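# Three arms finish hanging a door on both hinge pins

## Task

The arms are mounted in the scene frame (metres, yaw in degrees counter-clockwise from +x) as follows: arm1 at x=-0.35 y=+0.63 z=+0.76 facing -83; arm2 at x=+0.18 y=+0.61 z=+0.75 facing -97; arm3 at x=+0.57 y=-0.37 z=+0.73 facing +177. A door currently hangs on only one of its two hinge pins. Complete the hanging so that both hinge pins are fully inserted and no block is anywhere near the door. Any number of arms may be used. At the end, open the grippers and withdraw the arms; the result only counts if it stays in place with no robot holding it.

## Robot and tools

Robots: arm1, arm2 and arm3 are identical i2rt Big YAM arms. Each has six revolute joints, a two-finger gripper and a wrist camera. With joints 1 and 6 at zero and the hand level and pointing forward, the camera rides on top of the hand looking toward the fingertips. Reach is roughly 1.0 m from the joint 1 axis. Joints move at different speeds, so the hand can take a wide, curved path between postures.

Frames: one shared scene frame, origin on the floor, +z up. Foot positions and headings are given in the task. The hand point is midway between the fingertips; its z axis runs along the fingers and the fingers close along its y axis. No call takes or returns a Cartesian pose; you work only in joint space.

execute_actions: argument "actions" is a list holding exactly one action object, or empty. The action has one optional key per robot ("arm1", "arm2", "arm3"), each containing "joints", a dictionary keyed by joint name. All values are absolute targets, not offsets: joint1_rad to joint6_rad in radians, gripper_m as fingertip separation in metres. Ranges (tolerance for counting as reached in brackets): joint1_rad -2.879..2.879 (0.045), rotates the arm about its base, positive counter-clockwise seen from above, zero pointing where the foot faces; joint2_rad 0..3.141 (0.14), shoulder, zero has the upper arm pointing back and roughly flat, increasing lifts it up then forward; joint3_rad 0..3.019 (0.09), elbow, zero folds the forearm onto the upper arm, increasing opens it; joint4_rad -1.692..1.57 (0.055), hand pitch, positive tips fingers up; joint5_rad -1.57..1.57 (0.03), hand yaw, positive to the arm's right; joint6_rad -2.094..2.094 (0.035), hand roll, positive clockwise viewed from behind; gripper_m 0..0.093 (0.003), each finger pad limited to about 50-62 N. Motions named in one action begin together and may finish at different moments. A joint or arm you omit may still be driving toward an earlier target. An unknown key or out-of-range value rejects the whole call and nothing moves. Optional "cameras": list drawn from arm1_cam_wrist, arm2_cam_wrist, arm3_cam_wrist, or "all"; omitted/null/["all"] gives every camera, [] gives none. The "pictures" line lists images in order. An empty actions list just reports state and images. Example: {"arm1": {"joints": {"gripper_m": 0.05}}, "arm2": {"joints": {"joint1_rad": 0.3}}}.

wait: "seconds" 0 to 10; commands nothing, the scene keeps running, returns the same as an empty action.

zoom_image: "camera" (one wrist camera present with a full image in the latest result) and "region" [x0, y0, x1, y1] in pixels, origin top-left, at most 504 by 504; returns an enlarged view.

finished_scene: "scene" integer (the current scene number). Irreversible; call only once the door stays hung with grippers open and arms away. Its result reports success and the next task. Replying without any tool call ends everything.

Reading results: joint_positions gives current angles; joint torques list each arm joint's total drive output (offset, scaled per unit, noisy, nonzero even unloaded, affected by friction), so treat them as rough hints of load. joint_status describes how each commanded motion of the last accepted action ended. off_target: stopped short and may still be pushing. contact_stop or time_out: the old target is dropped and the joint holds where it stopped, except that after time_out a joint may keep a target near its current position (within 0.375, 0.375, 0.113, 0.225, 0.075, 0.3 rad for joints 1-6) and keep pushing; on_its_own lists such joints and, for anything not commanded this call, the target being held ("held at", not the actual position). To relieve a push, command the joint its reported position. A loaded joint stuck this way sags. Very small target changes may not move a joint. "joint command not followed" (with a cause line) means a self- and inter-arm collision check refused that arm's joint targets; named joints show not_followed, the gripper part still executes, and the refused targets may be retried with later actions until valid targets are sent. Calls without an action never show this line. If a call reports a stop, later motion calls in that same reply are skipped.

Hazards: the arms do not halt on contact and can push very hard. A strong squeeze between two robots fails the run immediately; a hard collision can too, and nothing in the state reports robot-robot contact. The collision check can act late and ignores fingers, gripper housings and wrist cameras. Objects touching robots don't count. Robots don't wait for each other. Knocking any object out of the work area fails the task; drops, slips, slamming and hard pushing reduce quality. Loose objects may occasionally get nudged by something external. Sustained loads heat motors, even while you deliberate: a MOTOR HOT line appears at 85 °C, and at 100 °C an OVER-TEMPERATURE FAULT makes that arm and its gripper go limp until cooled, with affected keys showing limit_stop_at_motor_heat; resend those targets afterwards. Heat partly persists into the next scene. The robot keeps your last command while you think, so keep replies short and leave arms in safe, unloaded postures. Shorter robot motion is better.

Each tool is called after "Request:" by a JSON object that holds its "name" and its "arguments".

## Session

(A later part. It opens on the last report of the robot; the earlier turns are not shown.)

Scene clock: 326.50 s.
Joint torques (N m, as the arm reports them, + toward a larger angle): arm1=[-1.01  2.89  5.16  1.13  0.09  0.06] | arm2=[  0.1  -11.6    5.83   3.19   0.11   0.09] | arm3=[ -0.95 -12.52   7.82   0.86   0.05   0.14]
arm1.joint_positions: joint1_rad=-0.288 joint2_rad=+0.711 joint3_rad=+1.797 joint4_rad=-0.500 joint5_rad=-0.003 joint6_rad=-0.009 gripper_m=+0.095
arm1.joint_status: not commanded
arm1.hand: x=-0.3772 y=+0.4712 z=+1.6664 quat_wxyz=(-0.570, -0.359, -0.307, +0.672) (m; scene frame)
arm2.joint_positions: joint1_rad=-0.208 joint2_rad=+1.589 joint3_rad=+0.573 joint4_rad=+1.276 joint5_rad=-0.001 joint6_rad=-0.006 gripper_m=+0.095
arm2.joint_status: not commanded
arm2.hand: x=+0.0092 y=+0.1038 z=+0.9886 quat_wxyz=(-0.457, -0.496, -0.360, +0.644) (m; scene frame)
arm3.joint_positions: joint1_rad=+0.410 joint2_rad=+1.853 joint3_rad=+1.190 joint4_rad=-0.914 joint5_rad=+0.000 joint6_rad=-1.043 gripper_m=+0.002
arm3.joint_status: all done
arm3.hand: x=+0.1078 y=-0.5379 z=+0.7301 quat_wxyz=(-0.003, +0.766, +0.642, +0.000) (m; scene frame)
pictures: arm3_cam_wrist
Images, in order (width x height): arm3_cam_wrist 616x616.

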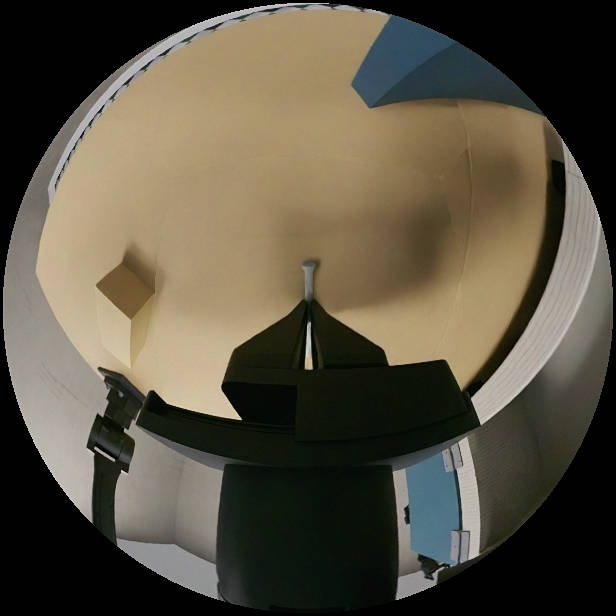

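Request:
{"name": "execute_actions", "arguments": {"actions": [{"arm3":{"joints":{"joint2_rad":1.75}}}], "cameras": ["arm3_cam_wrist"]}}

Request:
{"name": "zoom_image", "arguments": {"camera": "arm3_cam_wrist", "region": [260, 240, 360, 380]}}

Scene clock: 332.30 s.
Joint torques (N m, as the arm reports them, + toward a larger angle): arm1=[-1.09  2.86  5.18  1.13  0.1   0.05] | arm2=[ -0.06 -11.8    5.78   3.15   0.14   0.08] | arm3=[ -0.87 -12.64   9.04   1.04   0.05   0.15]
arm1.joint_positions: joint1_rad=-0.288 joint2_rad=+0.711 joint3_rad=+1.797 joint4_rad=-0.500 joint5_rad=-0.003 joint6_rad=-0.009 gripper_m=+0.095
arm1.joint_status: not commanded
arm1.hand: x=-0.3772 y=+0.4712 z=+1.6664 quat_wxyz=(-0.570, -0.359, -0.307, +0.672) (m; scene frame)
arm2.joint_positions: joint1_rad=-0.208 joint2_rad=+1.589 joint3_rad=+0.573 joint4_rad=+1.276 joint5_rad=-0.001 joint6_rad=-0.006 gripper_m=+0.095
arm2.joint_status: not commanded
arm2.hand: x=+0.0092 y=+0.1038 z=+0.9886 quat_wxyz=(-0.457, -0.496, -0.360, +0.644) (m; scene frame)
arm3.joint_positions: joint1_rad=+0.410 joint2_rad=+1.735 joint3_rad=+1.185 joint4_rad=-0.914 joint5_rad=+0.000 joint6_rad=-1.043 gripper_m=+0.002
arm3.joint_status: all done
arm3.hand: x=+0.0985 y=-0.5416 z=+0.7849 quat_wxyz=(-0.022, +0.765, +0.641, -0.054) (m; scene frame)
pictures: arm3_cam_wrist
Images, in order (width x height): arm3_cam_wrist 616x616.

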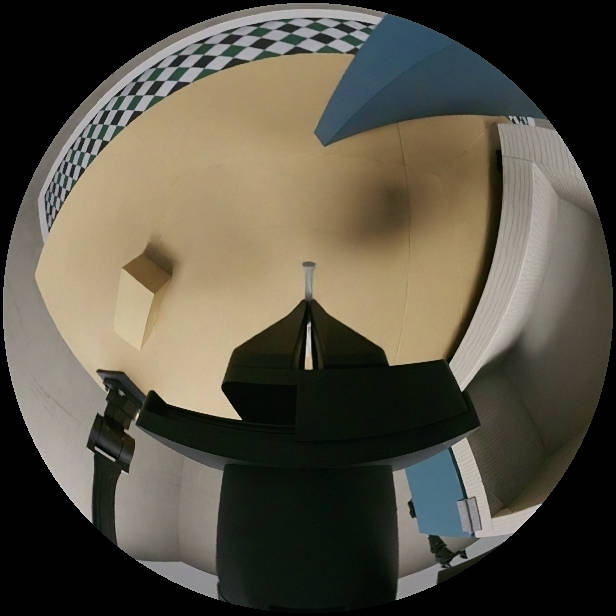

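Region (260, 240, 360, 380) of arm3_cam_wrist's 616x616 image, scaled by 3.600, with more detail than that image has; it fills the left 360 columns of this view, and the rest is white.

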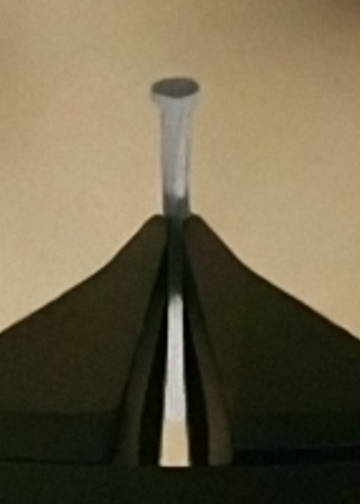

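Request:
{"name": "execute_actions", "arguments": {"actions": [{"arm3":{"joints":{"joint2_rad":1.15,"joint1_rad":-0.075,"joint6_rad":-0.013}},"arm2":{"joints":{"joint1_rad":0.02}}}], "cameras": []}}

Request:
{"name": "execute_actions", "arguments": {"actions": [{"arm3":{"joints":{"joint3_rad":0.68,"joint4_rad":1.005}}}], "cameras": []}}

Request:
{"name": "execute_actions", "arguments": {"actions": [{"arm3":{"joints":{"joint2_rad":1.68}}}], "cameras": ["arm3_cam_wrist","arm2_cam_wrist"]}}

Scene clock: 355.63 s.
Joint torques (N m, as the arm reports them, + toward a larger angle): arm1=[-0.9   2.81  5.17  1.15  0.09  0.05] | arm2=[ -1.16 -11.64   5.8    3.19   0.07   0.06] | arm3=[-1.34 -7.09 11.61  1.89  0.05  0.16]
arm1.joint_positions: joint1_rad=-0.288 joint2_rad=+0.711 joint3_rad=+1.797 joint4_rad=-0.500 joint5_rad=-0.003 joint6_rad=-0.009 gripper_m=+0.095
arm1.joint_status: not commanded
arm1.hand: x=-0.3772 y=+0.4712 z=+1.6664 quat_wxyz=(-0.570, -0.359, -0.307, +0.672) (m; scene frame)
arm2.joint_positions: joint1_rad=+0.028 joint2_rad=+1.589 joint3_rad=+0.573 joint4_rad=+1.276 joint5_rad=-0.001 joint6_rad=-0.006 gripper_m=+0.095
arm2.joint_status: all done
arm2.hand: x=+0.1323 y=+0.0774 z=+0.9882 quat_wxyz=(-0.530, -0.451, -0.415, +0.586) (m; scene frame)
arm3.joint_positions: joint1_rad=-0.078 joint2_rad=+1.142 joint3_rad=+1.182 joint4_rad=-0.912 joint5_rad=+0.002 joint6_rad=-0.027 gripper_m=+0.002
arm3.joint_status: all done
arm3.hand: x=+0.1116 y=-0.3054 z=+1.0663 quat_wxyz=(-0.029, +0.936, -0.051, -0.346) (m; scene frame)
pictures: none
No camera images: the call's "cameras" was empty. Leave "cameras" out to get every camera's image.

Scene clock: 357.60 s.
Joint torques (N m, as the arm reports them, + toward a larger angle): arm1=[-0.97  3.02  5.16  1.14  0.1   0.06] | arm2=[ -1.03 -11.8    5.74   3.23   0.09   0.08] | arm3=[-1.26 -6.76 10.77  2.3   0.02  0.15]
arm1.joint_positions: joint1_rad=-0.288 joint2_rad=+0.711 joint3_rad=+1.797 joint4_rad=-0.500 joint5_rad=-0.003 joint6_rad=-0.009 gripper_m=+0.095
arm1.joint_status: not commanded
arm1.hand: x=-0.3772 y=+0.4712 z=+1.6664 quat_wxyz=(-0.570, -0.359, -0.307, +0.672) (m; scene frame)
arm2.joint_positions: joint1_rad=+0.028 joint2_rad=+1.589 joint3_rad=+0.573 joint4_rad=+1.276 joint5_rad=-0.001 joint6_rad=-0.006 gripper_m=+0.095
arm2.joint_status: not commanded
arm2.hand: x=+0.1323 y=+0.0774 z=+0.9882 quat_wxyz=(-0.530, -0.451, -0.415, +0.586) (m; scene frame)
arm3.joint_positions: joint1_rad=-0.078 joint2_rad=+1.150 joint3_rad=+0.670 joint4_rad=+0.988 joint5_rad=+0.002 joint6_rad=-0.026 gripper_m=+0.002
arm3.joint_status: all done
arm3.hand: x=+0.0957 y=-0.3034 z=+1.1834 quat_wxyz=(-0.070, +0.502, -0.028, -0.862) (m; scene frame)
pictures: none
No camera images: the call's "cameras" was empty. Leave "cameras" out to get every camera's image.

Scene clock: 358.90 s.
Joint torques (N m, as the arm reports them, + toward a larger angle): arm1=[-1.04  2.93  5.16  1.11  0.09  0.05] | arm2=[ -1.06 -11.77   5.77   3.2    0.07   0.08] | arm3=[ -1.27 -11.24   7.93   2.31   0.03   0.15]
arm1.joint_positions: joint1_rad=-0.288 joint2_rad=+0.711 joint3_rad=+1.797 joint4_rad=-0.500 joint5_rad=-0.003 joint6_rad=-0.009 gripper_m=+0.095
arm1.joint_status: not commanded
arm1.hand: x=-0.3772 y=+0.4712 z=+1.6664 quat_wxyz=(-0.570, -0.359, -0.307, +0.672) (m; scene frame)
arm2.joint_positions: joint1_rad=+0.028 joint2_rad=+1.589 joint3_rad=+0.573 joint4_rad=+1.276 joint5_rad=-0.001 joint6_rad=-0.006 gripper_m=+0.095
arm2.joint_status: not commanded
arm2.hand: x=+0.1323 y=+0.0774 z=+0.9882 quat_wxyz=(-0.530, -0.451, -0.415, +0.586) (m; scene frame)
arm3.joint_positions: joint1_rad=-0.078 joint2_rad=+1.681 joint3_rad=+0.670 joint4_rad=+0.997 joint5_rad=+0.002 joint6_rad=-0.026 gripper_m=+0.002
arm3.joint_status: all done
arm3.hand: x=-0.0028 y=-0.2897 z=+0.9099 quat_wxyz=(-0.058, +0.707, -0.039, -0.704) (m; scene frame)
pictures: arm2_cam_wrist, arm3_cam_wrist
Images, in order (width x height): arm2_cam_wrist 616x616, arm3_cam_wrist 616x616.

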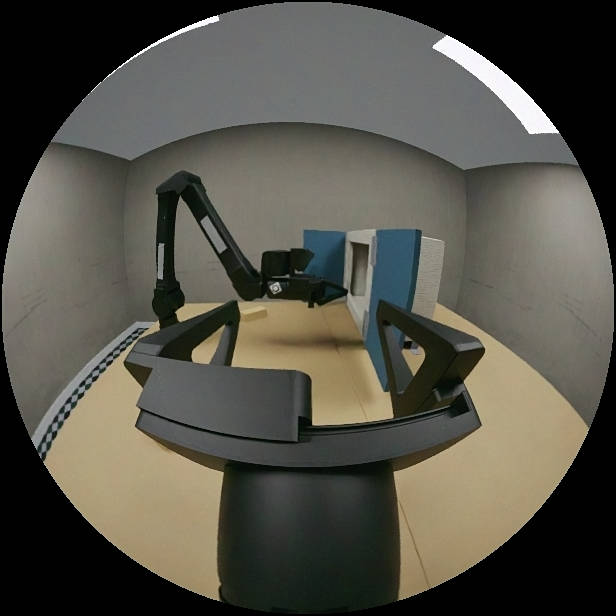

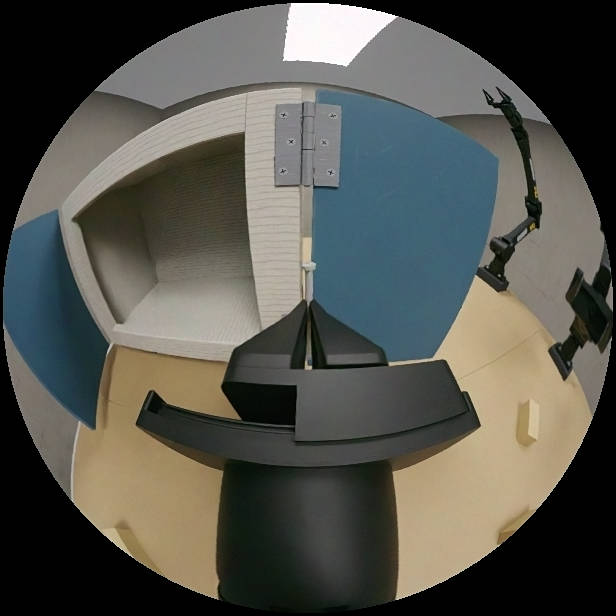

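Request:
{"name": "execute_actions", "arguments": {"actions": [{"arm3":{"joints":{"joint6_rad":0.014}},"arm2":{"joints":{"joint1_rad":-0.05,"joint3_rad":1.1,"joint2_rad":1.8,"joint4_rad":1.03,"gripper_m":0.0}}}], "cameras": []}}

Request:
{"name": "execute_actions", "arguments": {"actions": [{"arm2":{"joints":{"joint2_rad":2.09}}}], "cameras": ["arm3_cam_wrist","arm2_cam_wrist"]}}

Scene clock: 375.87 s.
Joint torques (N m, as the arm reports them, + toward a larger angle): arm1=[-1.03  2.9   5.15  1.12  0.09  0.05] | arm2=[ -0.15 -18.98   9.96   1.47   0.06   0.08] | arm3=[ -1.36 -11.41   7.91   2.35   0.04   0.15]
arm1.joint_positions: joint1_rad=-0.288 joint2_rad=+0.711 joint3_rad=+1.797 joint4_rad=-0.500 joint5_rad=-0.003 joint6_rad=-0.009 gripper_m=+0.095
arm1.joint_status: not commanded
arm1.hand: x=-0.3772 y=+0.4712 z=+1.6664 quat_wxyz=(-0.570, -0.359, -0.307, +0.672) (m; scene frame)
arm2.joint_positions: joint1_rad=-0.054 joint2_rad=+1.793 joint3_rad=+1.068 joint4_rad=+1.049 joint5_rad=-0.001 joint6_rad=-0.006 gripper_m=+0.001
arm2.joint_status: all done
arm2.hand: x=+0.0621 y=-0.0702 z=+1.0504 quat_wxyz=(-0.518, -0.448, -0.380, +0.622) (m; scene frame)
arm3.joint_positions: joint1_rad=-0.078 joint2_rad=+1.681 joint3_rad=+0.670 joint4_rad=+0.997 joint5_rad=+0.002 joint6_rad=+0.001 gripper_m=+0.002
arm3.joint_status: all done
arm3.hand: x=-0.0028 y=-0.2897 z=+0.9099 quat_wxyz=(-0.048, +0.707, -0.048, -0.704) (m; scene frame)
pictures: none
No camera images: the call's "cameras" was empty. Leave "cameras" out to get every camera's image.

Scene clock: 377.03 s.
Joint torques (N m, as the arm reports them, + toward a larger angle): arm1=[-0.96  2.95  5.16  1.11  0.09  0.05] | arm2=[ -0.33 -22.73   7.64   1.9    0.09   0.09] | arm3=[ -1.29 -11.35   7.92   2.33   0.04   0.15]
arm1.joint_positions: joint1_rad=-0.288 joint2_rad=+0.711 joint3_rad=+1.797 joint4_rad=-0.500 joint5_rad=-0.003 joint6_rad=-0.009 gripper_m=+0.095
arm1.joint_status: not commanded
arm1.hand: x=-0.3772 y=+0.4712 z=+1.6664 quat_wxyz=(-0.570, -0.359, -0.307, +0.672) (m; scene frame)
arm2.joint_positions: joint1_rad=-0.054 joint2_rad=+2.095 joint3_rad=+1.076 joint4_rad=+1.039 joint5_rad=-0.001 joint6_rad=-0.006 gripper_m=+0.001
arm2.joint_status: all done
arm2.hand: x=+0.0574 y=-0.0934 z=+0.8440 quat_wxyz=(-0.455, -0.537, -0.455, +0.546) (m; scene frame)
arm3.joint_positions: joint1_rad=-0.078 joint2_rad=+1.681 joint3_rad=+0.670 joint4_rad=+0.997 joint5_rad=+0.002 joint6_rad=+0.001 gripper_m=+0.002
arm3.joint_status: not commanded
arm3.hand: x=-0.0028 y=-0.2897 z=+0.9099 quat_wxyz=(-0.048, +0.707, -0.048, -0.704) (m; scene frame)
pictures: arm2_cam_wrist, arm3_cam_wrist
Images, in order (width x height): arm2_cam_wrist 616x616, arm3_cam_wrist 616x616.

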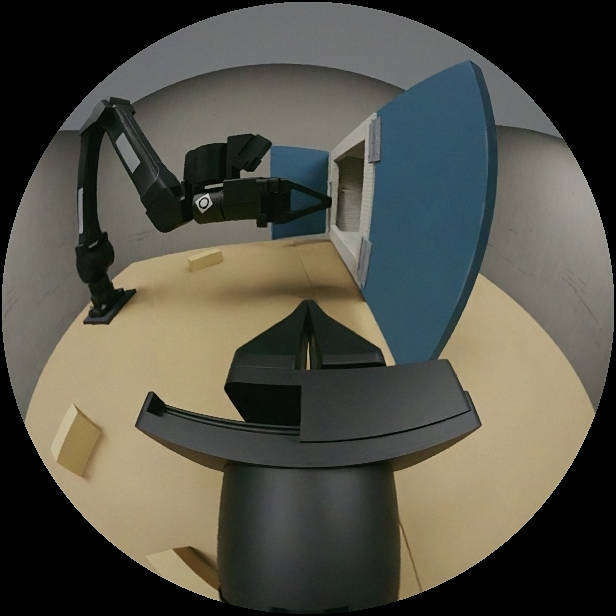

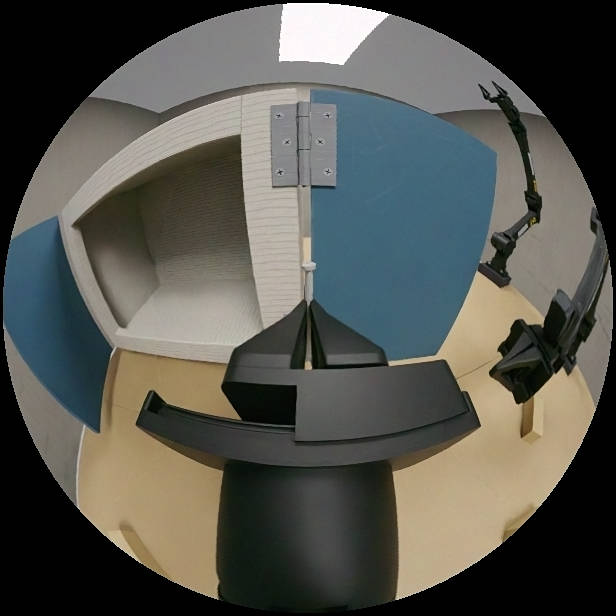

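Request:
{"name": "zoom_image", "arguments": {"camera": "arm2_cam_wrist", "region": [290, 150, 410, 300]}}

Request:
{"name": "zoom_image", "arguments": {"camera": "arm3_cam_wrist", "region": [270, 90, 350, 320]}}

Region (290, 150, 410, 300) of arm2_cam_wrist's 616x616 image, scaled by 3.360, with more detail than that image has; it fills the left 403 columns of this view, and the rest is white.

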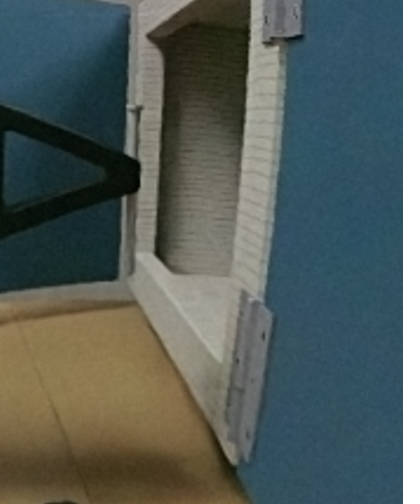

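Region (270, 90, 350, 320) of arm3_cam_wrist's 616x616 image, scaled by 2.191, with more detail than that image has; it fills the left 175 columns of this view, and the rest is white.

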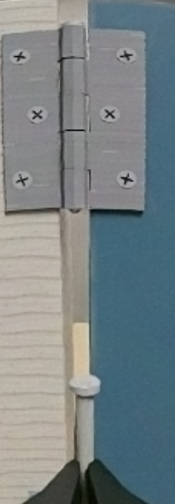

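Request:
{"name": "execute_actions", "arguments": {"actions": [{"arm3":{"joints":{"joint2_rad":1.778,"joint3_rad":0.823,"joint4_rad":0.94,"joint5_rad":-0.02}}}], "cameras": ["arm3_cam_wrist","arm2_cam_wrist"]}}

Request:
{"name": "zoom_image", "arguments": {"camera": "arm2_cam_wrist", "region": [320, 150, 400, 270]}}

Request:
{"name": "zoom_image", "arguments": {"camera": "arm3_cam_wrist", "region": [260, 180, 360, 380]}}

Scene clock: 394.43 s.
Joint torques (N m, as the arm reports them, + toward a larger angle): arm1=[-1.07  2.9   5.16  1.12  0.09  0.05] | arm2=[  0.06 -22.96   7.67   2.03   0.07   0.08] | arm3=[ -1.32 -12.43   9.79   1.7    0.01   0.14]
arm1.joint_positions: joint1_rad=-0.288 joint2_rad=+0.711 joint3_rad=+1.797 joint4_rad=-0.500 joint5_rad=-0.003 joint6_rad=-0.009 gripper_m=+0.095
arm1.joint_status: not commanded
arm1.hand: x=-0.3772 y=+0.4712 z=+1.6664 quat_wxyz=(-0.570, -0.359, -0.307, +0.672) (m; scene frame)
arm2.joint_positions: joint1_rad=-0.054 joint2_rad=+2.095 joint3_rad=+1.076 joint4_rad=+1.039 joint5_rad=-0.001 joint6_rad=-0.006 gripper_m=+0.001
arm2.joint_status: not commanded
arm2.hand: x=+0.0574 y=-0.0934 z=+0.8440 quat_wxyz=(-0.455, -0.537, -0.455, +0.546) (m; scene frame)
arm3.joint_positions: joint1_rad=-0.078 joint2_rad=+1.773 joint3_rad=+0.794 joint4_rad=+0.949 joint5_rad=-0.018 joint6_rad=+0.001 gripper_m=+0.002
arm3.joint_status: all done
arm3.hand: x=-0.0465 y=-0.2871 z=+0.9013 quat_wxyz=(-0.041, +0.713, -0.042, -0.699) (m; scene frame)
pictures: arm2_cam_wrist, arm3_cam_wrist
Images, in order (width x height): arm2_cam_wrist 616x616, arm3_cam_wrist 616x616.

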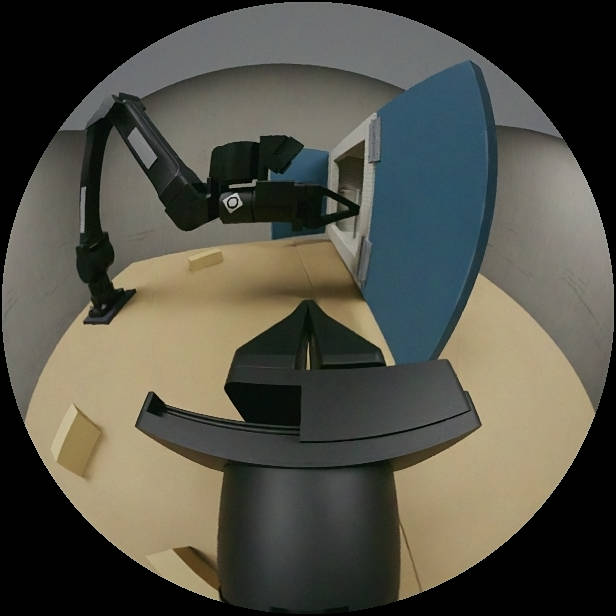

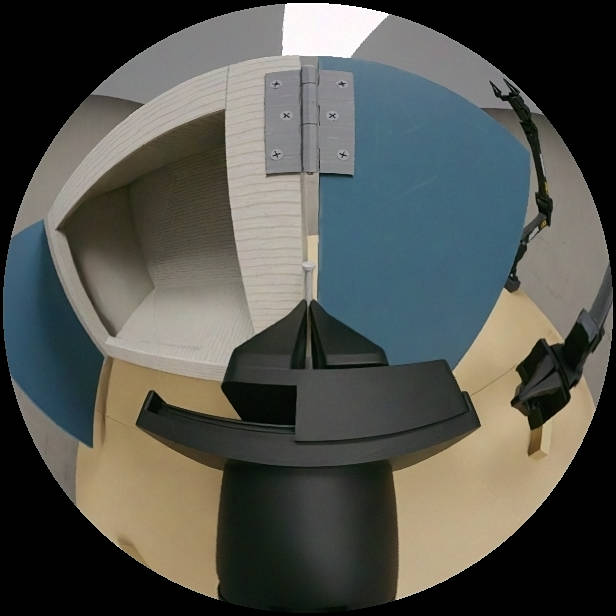

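Region (320, 150, 400, 270) of arm2_cam_wrist's 616x616 image, scaled by 4.200, with more detail than that image has.

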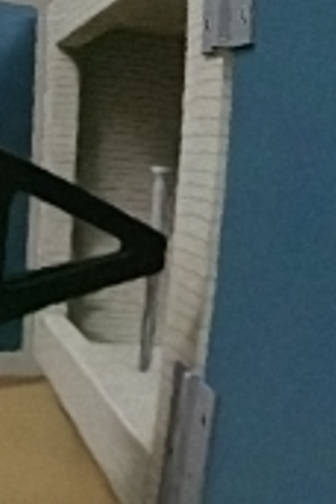

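Region (260, 180, 360, 380) of arm3_cam_wrist's 616x616 image, scaled by 2.520, with more detail than that image has.

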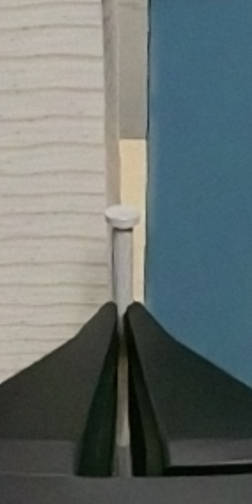

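Request:
{"name": "execute_actions", "arguments": {"actions": [{"arm3":{"joints":{"joint3_rad":0.87,"joint4_rad":0.895,"joint5_rad":-0.008}}}], "cameras": ["arm3_cam_wrist","arm2_cam_wrist"]}}

Request:
{"name": "zoom_image", "arguments": {"camera": "arm2_cam_wrist", "region": [330, 170, 400, 270]}}

Request:
{"name": "zoom_image", "arguments": {"camera": "arm3_cam_wrist", "region": [270, 140, 350, 380]}}

Scene clock: 421.27 s.
Joint torques (N m, as the arm reports them, + toward a larger angle): arm1=[-1.02  2.88  5.13  1.09  0.08  0.06] | arm2=[  0.07 -22.83   7.7    1.99   0.08   0.07] | arm3=[ -1.25 -12.86  10.12   1.62   0.2    0.14]
arm1.joint_positions: joint1_rad=-0.288 joint2_rad=+0.711 joint3_rad=+1.797 joint4_rad=-0.500 joint5_rad=-0.003 joint6_rad=-0.009 gripper_m=+0.095
arm1.joint_status: not commanded
arm1.hand: x=-0.3772 y=+0.4712 z=+1.6664 quat_wxyz=(-0.570, -0.359, -0.307, +0.672) (m; scene frame)
arm2.joint_positions: joint1_rad=-0.054 joint2_rad=+2.095 joint3_rad=+1.076 joint4_rad=+1.039 joint5_rad=-0.001 joint6_rad=-0.006 gripper_m=+0.001
arm2.joint_status: not commanded
arm2.hand: x=+0.0574 y=-0.0934 z=+0.8440 quat_wxyz=(-0.455, -0.537, -0.455, +0.546) (m; scene frame)
arm3.joint_positions: joint1_rad=-0.078 joint2_rad=+1.773 joint3_rad=+0.841 joint4_rad=+0.906 joint5_rad=-0.010 joint6_rad=+0.001 gripper_m=+0.002
arm3.joint_status: all done
arm3.hand: x=-0.0606 y=-0.2839 z=+0.9126 quat_wxyz=(-0.044, +0.711, -0.045, -0.700) (m; scene frame)
pictures: arm2_cam_wrist, arm3_cam_wrist
Images, in order (width x height): arm2_cam_wrist 616x616, arm3_cam_wrist 616x616.

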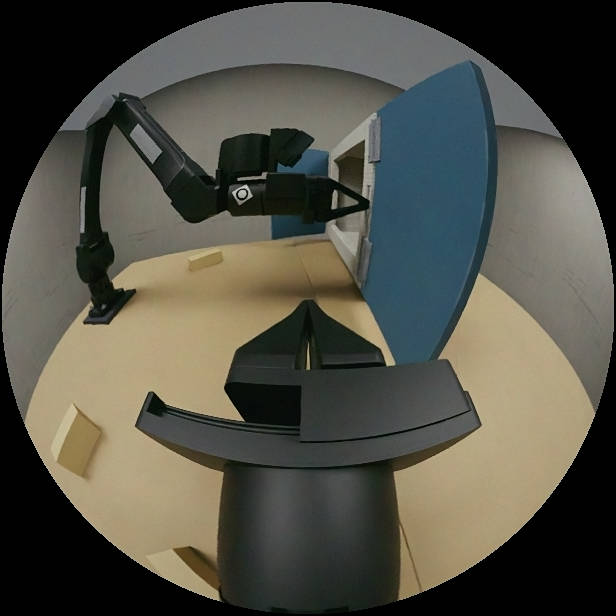

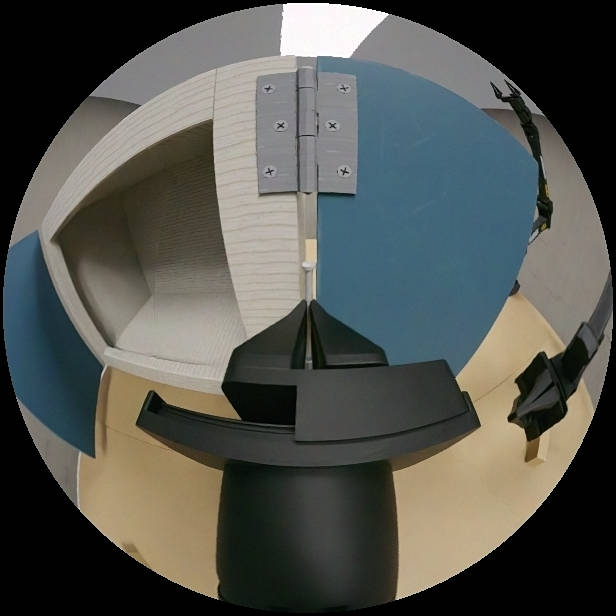

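Region (330, 170, 400, 270) of arm2_cam_wrist's 616x616 image, scaled by 5.040, with more detail than that image has; it fills the left 353 columns of this view, and the rest is white.

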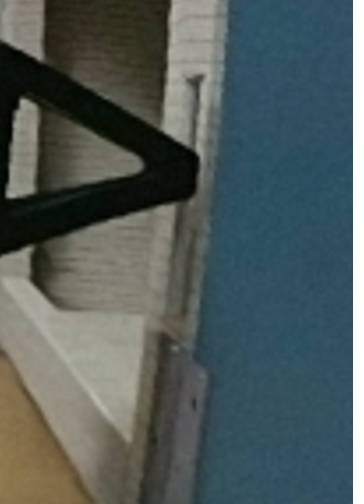

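Region (270, 140, 350, 380) of arm3_cam_wrist's 616x616 image, scaled by 2.100, with more detail than that image has.

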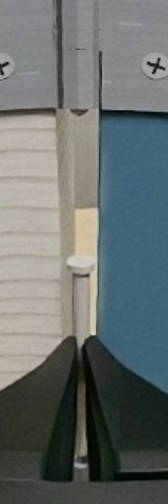

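Request:
{"name": "zoom_image", "arguments": {"camera": "arm3_cam_wrist", "region": [290, 330, 330, 375]}}

Request:
{"name": "zoom_image", "arguments": {"camera": "arm2_cam_wrist", "region": [350, 215, 385, 255]}}

Region (290, 330, 330, 375) of arm3_cam_wrist's 616x616 image, scaled by 11.200, with more detail than that image has.

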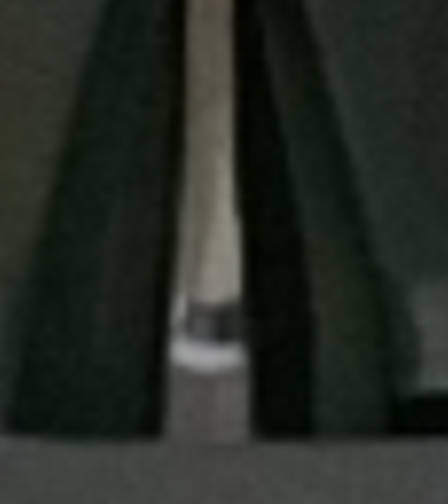

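Region (350, 215, 385, 255) of arm2_cam_wrist's 616x616 image, scaled by 12.600, with more detail than that image has; it fills the left 441 columns of this view, and the rest is white.

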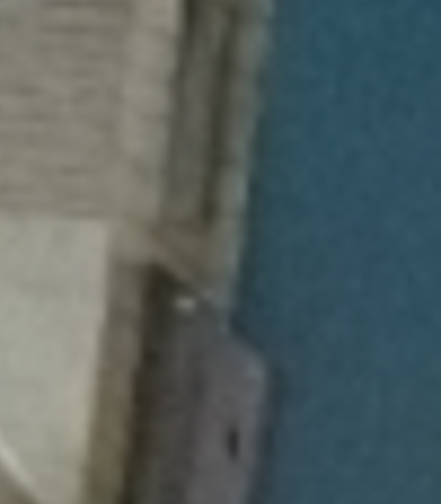

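Request:
{"name": "execute_actions", "arguments": {"actions": [{"arm3":{"joints":{"joint2_rad":1.808,"joint4_rad":0.938}}}], "cameras": ["arm3_cam_wrist","arm2_cam_wrist"]}}

Request:
{"name": "zoom_image", "arguments": {"camera": "arm3_cam_wrist", "region": [290, 330, 330, 375]}}

Request:
{"name": "zoom_image", "arguments": {"camera": "arm2_cam_wrist", "region": [345, 205, 390, 255]}}

Scene clock: 447.07 s.
Joint torques (N m, as the arm reports them, + toward a larger angle): arm1=[-1.02  2.92  5.13  1.12  0.09  0.05] | arm2=[ -0.12 -22.45   7.76   2.     0.09   0.07] | arm3=[ -1.28 -12.08  10.02   2.78   0.2    0.15]
arm1.joint_positions: joint1_rad=-0.288 joint2_rad=+0.711 joint3_rad=+1.797 joint4_rad=-0.500 joint5_rad=-0.003 joint6_rad=-0.009 gripper_m=+0.095
arm1.joint_status: not commanded
arm1.hand: x=-0.3772 y=+0.4712 z=+1.6664 quat_wxyz=(-0.570, -0.359, -0.307, +0.672) (m; scene frame)
arm2.joint_positions: joint1_rad=-0.054 joint2_rad=+2.095 joint3_rad=+1.076 joint4_rad=+1.039 joint5_rad=-0.001 joint6_rad=-0.006 gripper_m=+0.001
arm2.joint_status: not commanded
arm2.hand: x=+0.0574 y=-0.0934 z=+0.8440 quat_wxyz=(-0.455, -0.537, -0.455, +0.546) (m; scene frame)
arm3.joint_positions: joint1_rad=-0.078 joint2_rad=+1.791 joint3_rad=+0.841 joint4_rad=+0.919 joint5_rad=-0.010 joint6_rad=+0.001 gripper_m=+0.002
arm3.joint_status: all done
arm3.hand: x=-0.0615 y=-0.2838 z=+0.9044 quat_wxyz=(-0.044, +0.713, -0.045, -0.698) (m; scene frame)
pictures: arm2_cam_wrist, arm3_cam_wrist
Images, in order (width x height): arm2_cam_wrist 616x616, arm3_cam_wrist 616x616.

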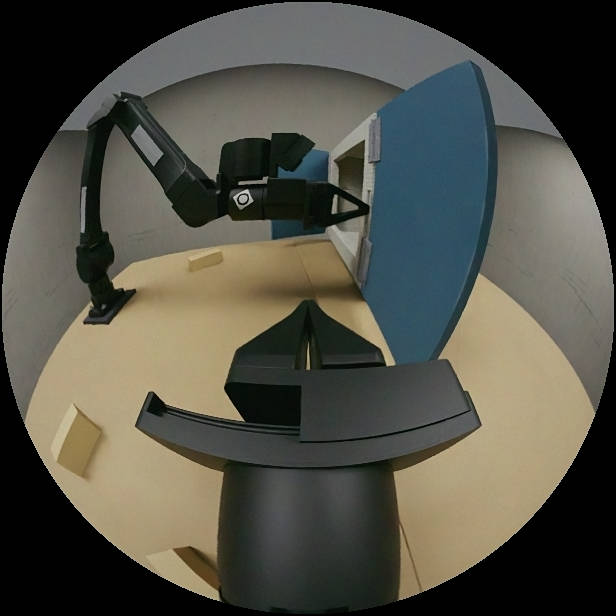

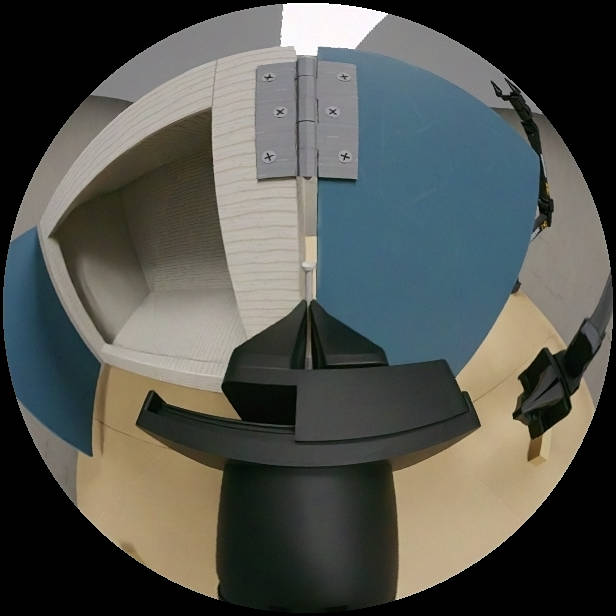

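Region (290, 330, 330, 375) of arm3_cam_wrist's 616x616 image, scaled by 11.200, with more detail than that image has.

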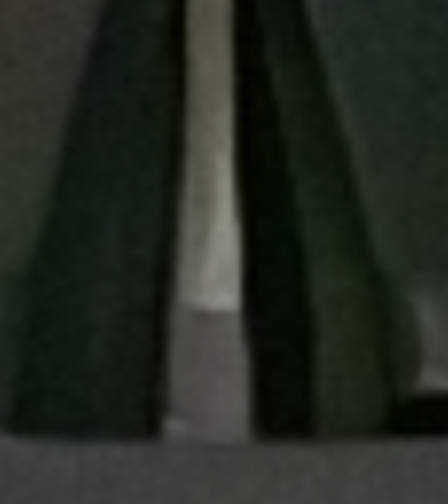

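Region (345, 205, 390, 255) of arm2_cam_wrist's 616x616 image, scaled by 10.080, with more detail than that image has; it fills the left 454 columns of this view, and the rest is white.

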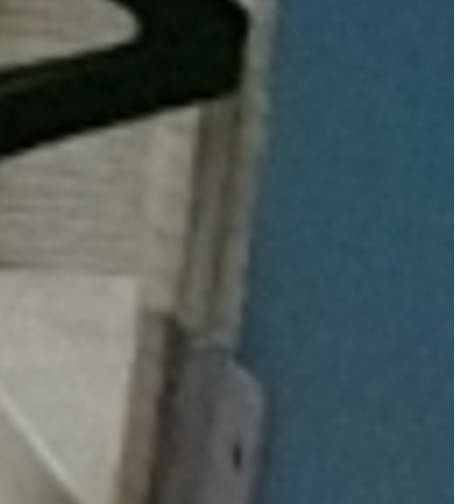

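Request:
{"name": "execute_actions", "arguments": {"actions": [{"arm3":{"joints":{"joint2_rad":1.818,"joint3_rad":0.879,"joint4_rad":0.945}}}], "cameras": ["arm3_cam_wrist","arm2_cam_wrist"]}}

Request:
{"name": "zoom_image", "arguments": {"camera": "arm3_cam_wrist", "region": [290, 330, 330, 375]}}

Request:
{"name": "zoom_image", "arguments": {"camera": "arm2_cam_wrist", "region": [345, 205, 390, 255]}}

Scene clock: 471.47 s.
Joint torques (N m, as the arm reports them, + toward a larger angle): arm1=[-1.05  2.92  5.11  1.12  0.1   0.05] | arm2=[ -0.37 -22.64   7.67   1.98   0.08   0.1 ] | arm3=[ -1.37 -11.88  10.53   2.78   0.2    0.14]
arm1.joint_positions: joint1_rad=-0.288 joint2_rad=+0.711 joint3_rad=+1.797 joint4_rad=-0.500 joint5_rad=-0.003 joint6_rad=-0.009 gripper_m=+0.095
arm1.joint_status: not commanded
arm1.hand: x=-0.3772 y=+0.4712 z=+1.6664 quat_wxyz=(-0.570, -0.359, -0.307, +0.672) (m; scene frame)
arm2.joint_positions: joint1_rad=-0.054 joint2_rad=+2.095 joint3_rad=+1.076 joint4_rad=+1.039 joint5_rad=-0.001 joint6_rad=-0.006 gripper_m=+0.001
arm2.joint_status: not commanded
arm2.hand: x=+0.0574 y=-0.0934 z=+0.8440 quat_wxyz=(-0.455, -0.537, -0.455, +0.546) (m; scene frame)
arm3.joint_positions: joint1_rad=-0.078 joint2_rad=+1.798 joint3_rad=+0.843 joint4_rad=+0.926 joint5_rad=-0.010 joint6_rad=+0.001 gripper_m=+0.002
arm3.joint_status: all done
arm3.hand: x=-0.0627 y=-0.2836 z=+0.9031 quat_wxyz=(-0.044, +0.712, -0.045, -0.699) (m; scene frame)
pictures: arm2_cam_wrist, arm3_cam_wrist
Images, in order (width x height): arm2_cam_wrist 616x616, arm3_cam_wrist 616x616.

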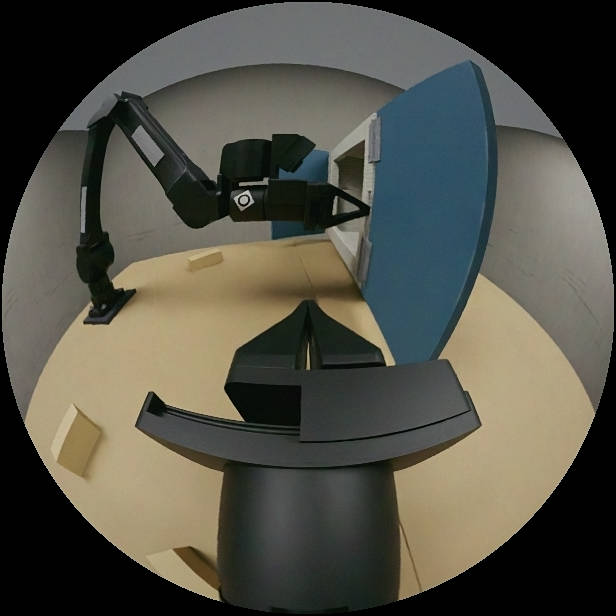

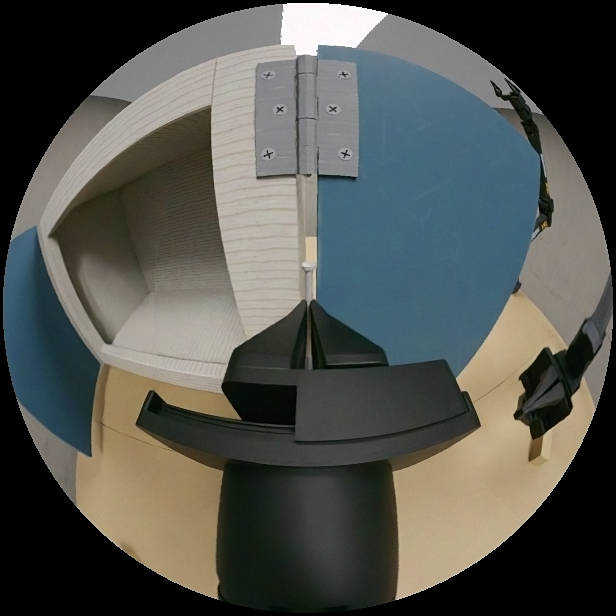

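Region (290, 330, 330, 375) of arm3_cam_wrist's 616x616 image, scaled by 11.200, with more detail than that image has.

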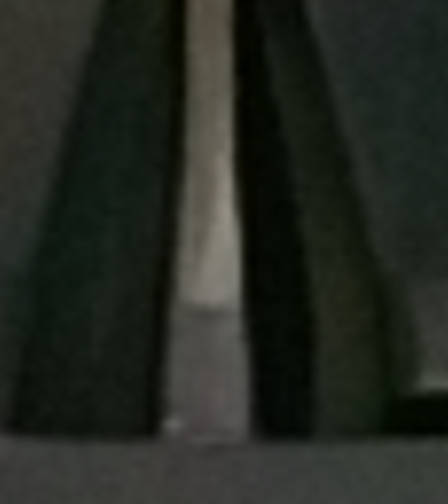

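Region (345, 205, 390, 255) of arm2_cam_wrist's 616x616 image, scaled by 10.080, with more detail than that image has; it fills the left 454 columns of this view, and the rest is white.

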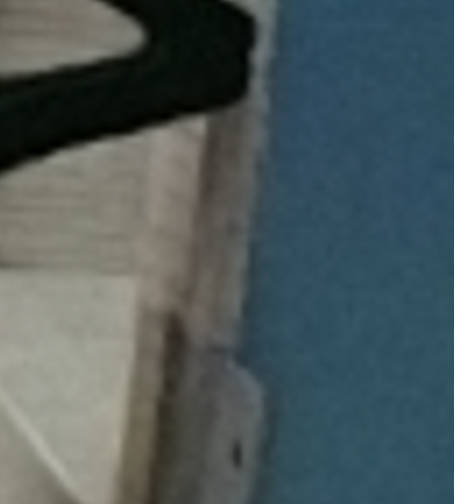

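Request:
{"name": "execute_actions", "arguments": {"actions": [{"arm3":{"joints":{"joint3_rad":0.889}}}], "cameras": ["arm3_cam_wrist","arm2_cam_wrist"]}}

Request:
{"name": "zoom_image", "arguments": {"camera": "arm3_cam_wrist", "region": [290, 330, 330, 375]}}

Request:
{"name": "zoom_image", "arguments": {"camera": "arm2_cam_wrist", "region": [345, 205, 390, 255]}}

Scene clock: 479.27 s.
Joint torques (N m, as the arm reports them, + toward a larger angle): arm1=[-1.05  2.88  5.14  1.13  0.09  0.05] | arm2=[ -0.3  -22.89   7.66   2.08   0.11   0.08] | arm3=[ -1.38 -12.19  10.53   2.77   0.19   0.15]
arm1.joint_positions: joint1_rad=-0.288 joint2_rad=+0.711 joint3_rad=+1.797 joint4_rad=-0.500 joint5_rad=-0.003 joint6_rad=-0.009 gripper_m=+0.095
arm1.joint_status: not commanded
arm1.hand: x=-0.3772 y=+0.4712 z=+1.6664 quat_wxyz=(-0.570, -0.359, -0.307, +0.672) (m; scene frame)
arm2.joint_positions: joint1_rad=-0.054 joint2_rad=+2.095 joint3_rad=+1.076 joint4_rad=+1.039 joint5_rad=-0.001 joint6_rad=-0.006 gripper_m=+0.001
arm2.joint_status: not commanded
arm2.hand: x=+0.0574 y=-0.0934 z=+0.8440 quat_wxyz=(-0.455, -0.537, -0.455, +0.546) (m; scene frame)
arm3.joint_positions: joint1_rad=-0.078 joint2_rad=+1.799 joint3_rad=+0.854 joint4_rad=+0.926 joint5_rad=-0.010 joint6_rad=+0.001 gripper_m=+0.002
arm3.joint_status: all done
arm3.hand: x=-0.0661 y=-0.2831 z=+0.9079 quat_wxyz=(-0.044, +0.709, -0.044, -0.703) (m; scene frame)
pictures: arm2_cam_wrist, arm3_cam_wrist
Images, in order (width x height): arm2_cam_wrist 616x616, arm3_cam_wrist 616x616.

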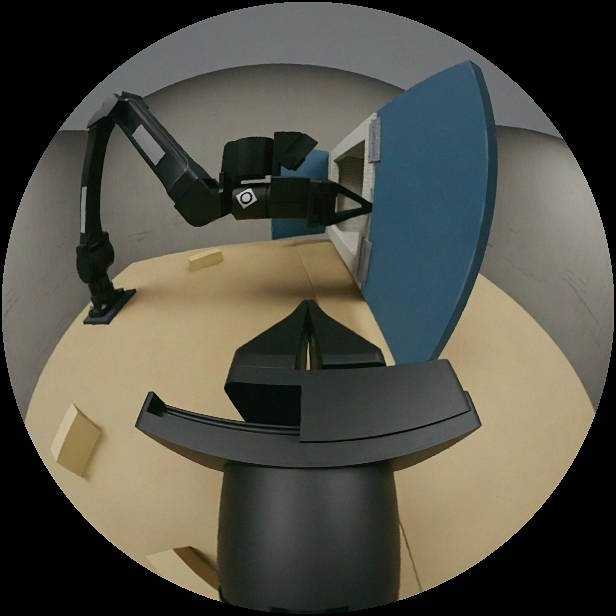

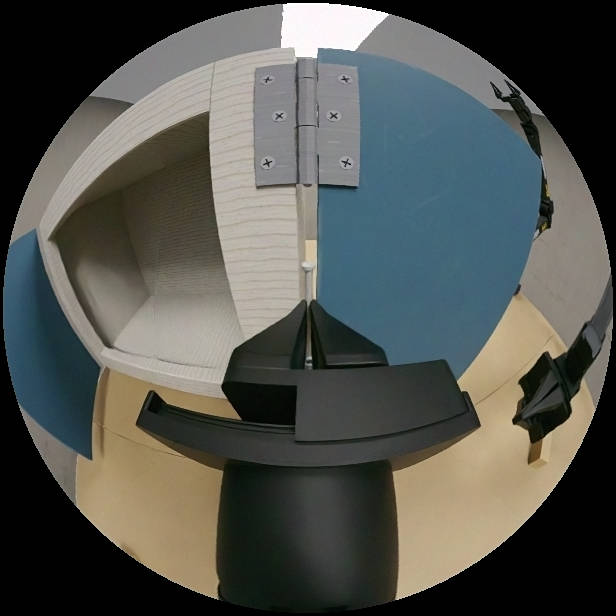

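Region (290, 330, 330, 375) of arm3_cam_wrist's 616x616 image, scaled by 11.200, with more detail than that image has.

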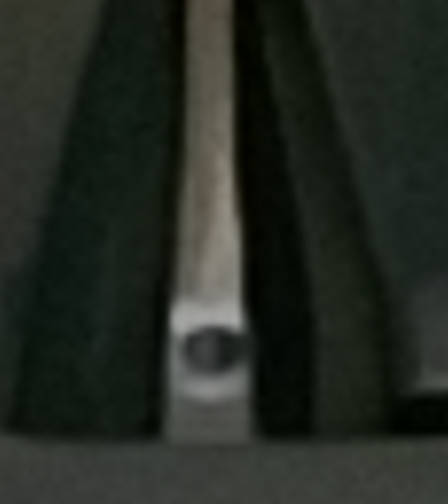

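Region (345, 205, 390, 255) of arm2_cam_wrist's 616x616 image, scaled by 10.080, with more detail than that image has; it fills the left 454 columns of this view, and the rest is white.

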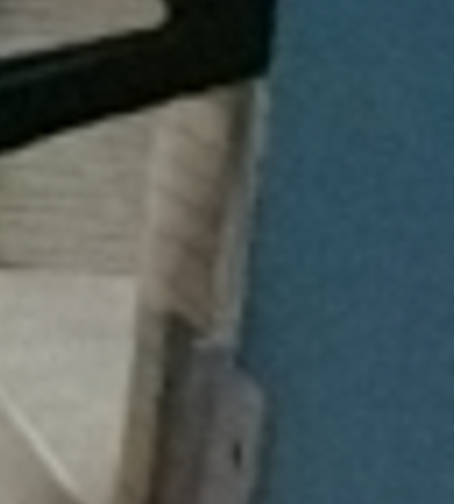

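Request:
{"name": "execute_actions", "arguments": {"actions": [{"arm3":{"joints":{"joint2_rad":1.828}}}], "cameras": ["arm3_cam_wrist","arm2_cam_wrist"]}}

Request:
{"name": "zoom_image", "arguments": {"camera": "arm3_cam_wrist", "region": [290, 330, 330, 375]}}

Request:
{"name": "zoom_image", "arguments": {"camera": "arm2_cam_wrist", "region": [345, 205, 390, 255]}}

Scene clock: 498.93 s.
Joint torques (N m, as the arm reports them, + toward a larger angle): arm1=[-0.97  2.85  5.14  1.11  0.1   0.05] | arm2=[ -0.07 -23.23   7.69   2.01   0.1    0.08] | arm3=[ -1.29 -12.18  10.44   2.74   0.2    0.14]
arm1.joint_positions: joint1_rad=-0.288 joint2_rad=+0.711 joint3_rad=+1.797 joint4_rad=-0.500 joint5_rad=-0.003 joint6_rad=-0.009 gripper_m=+0.095
arm1.joint_status: not commanded
arm1.hand: x=-0.3772 y=+0.4712 z=+1.6664 quat_wxyz=(-0.570, -0.359, -0.307, +0.672) (m; scene frame)
arm2.joint_positions: joint1_rad=-0.054 joint2_rad=+2.095 joint3_rad=+1.076 joint4_rad=+1.039 joint5_rad=-0.001 joint6_rad=-0.006 gripper_m=+0.001
arm2.joint_status: not commanded
arm2.hand: x=+0.0574 y=-0.0934 z=+0.8440 quat_wxyz=(-0.455, -0.537, -0.455, +0.546) (m; scene frame)
arm3.joint_positions: joint1_rad=-0.078 joint2_rad=+1.809 joint3_rad=+0.854 joint4_rad=+0.927 joint5_rad=-0.010 joint6_rad=+0.001 gripper_m=+0.002
arm3.joint_status: all done
arm3.hand: x=-0.0665 y=-0.2831 z=+0.9020 quat_wxyz=(-0.044, +0.712, -0.045, -0.699) (m; scene frame)
pictures: arm2_cam_wrist, arm3_cam_wrist
Images, in order (width x height): arm2_cam_wrist 616x616, arm3_cam_wrist 616x616.

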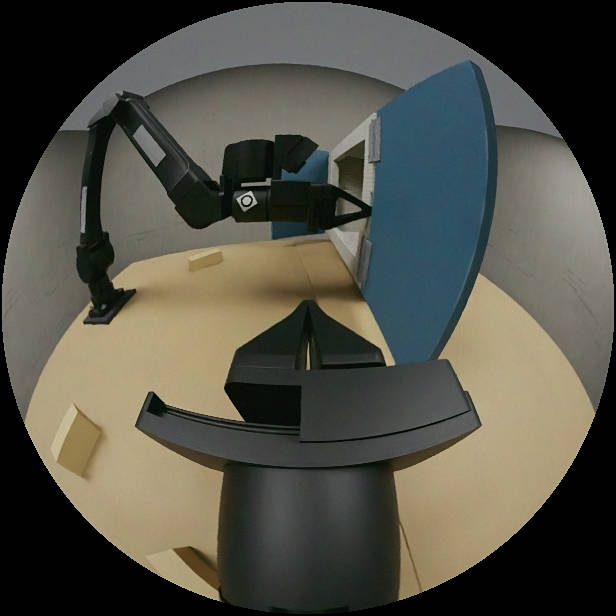

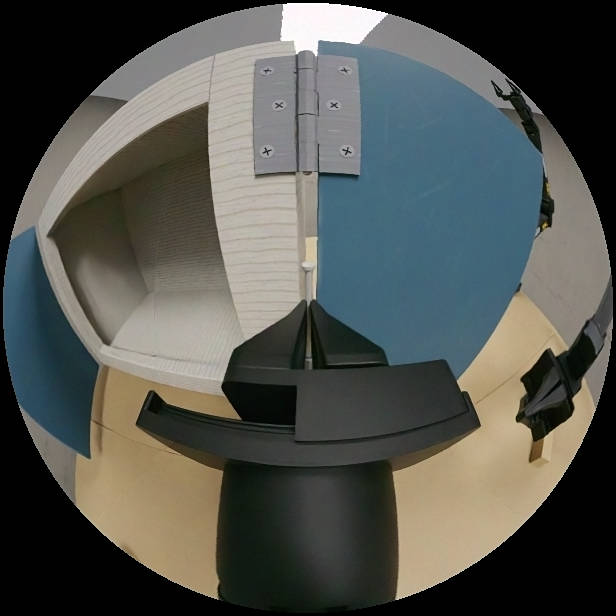

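Region (290, 330, 330, 375) of arm3_cam_wrist's 616x616 image, scaled by 11.200, with more detail than that image has.

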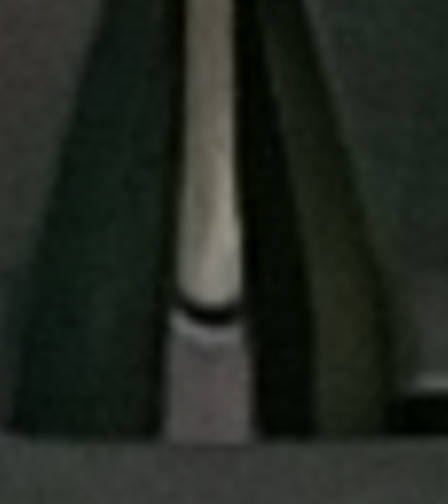

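Region (345, 205, 390, 255) of arm2_cam_wrist's 616x616 image, scaled by 10.080, with more detail than that image has; it fills the left 454 columns of this view, and the rest is white.

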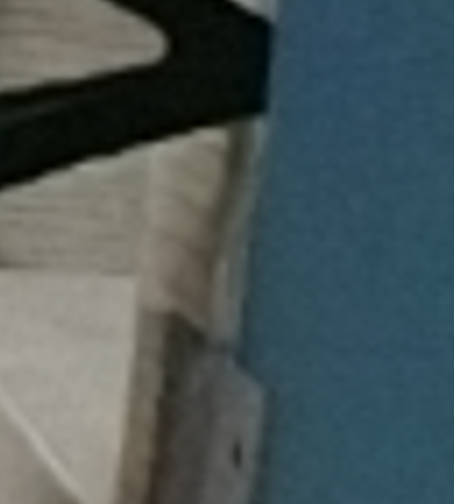

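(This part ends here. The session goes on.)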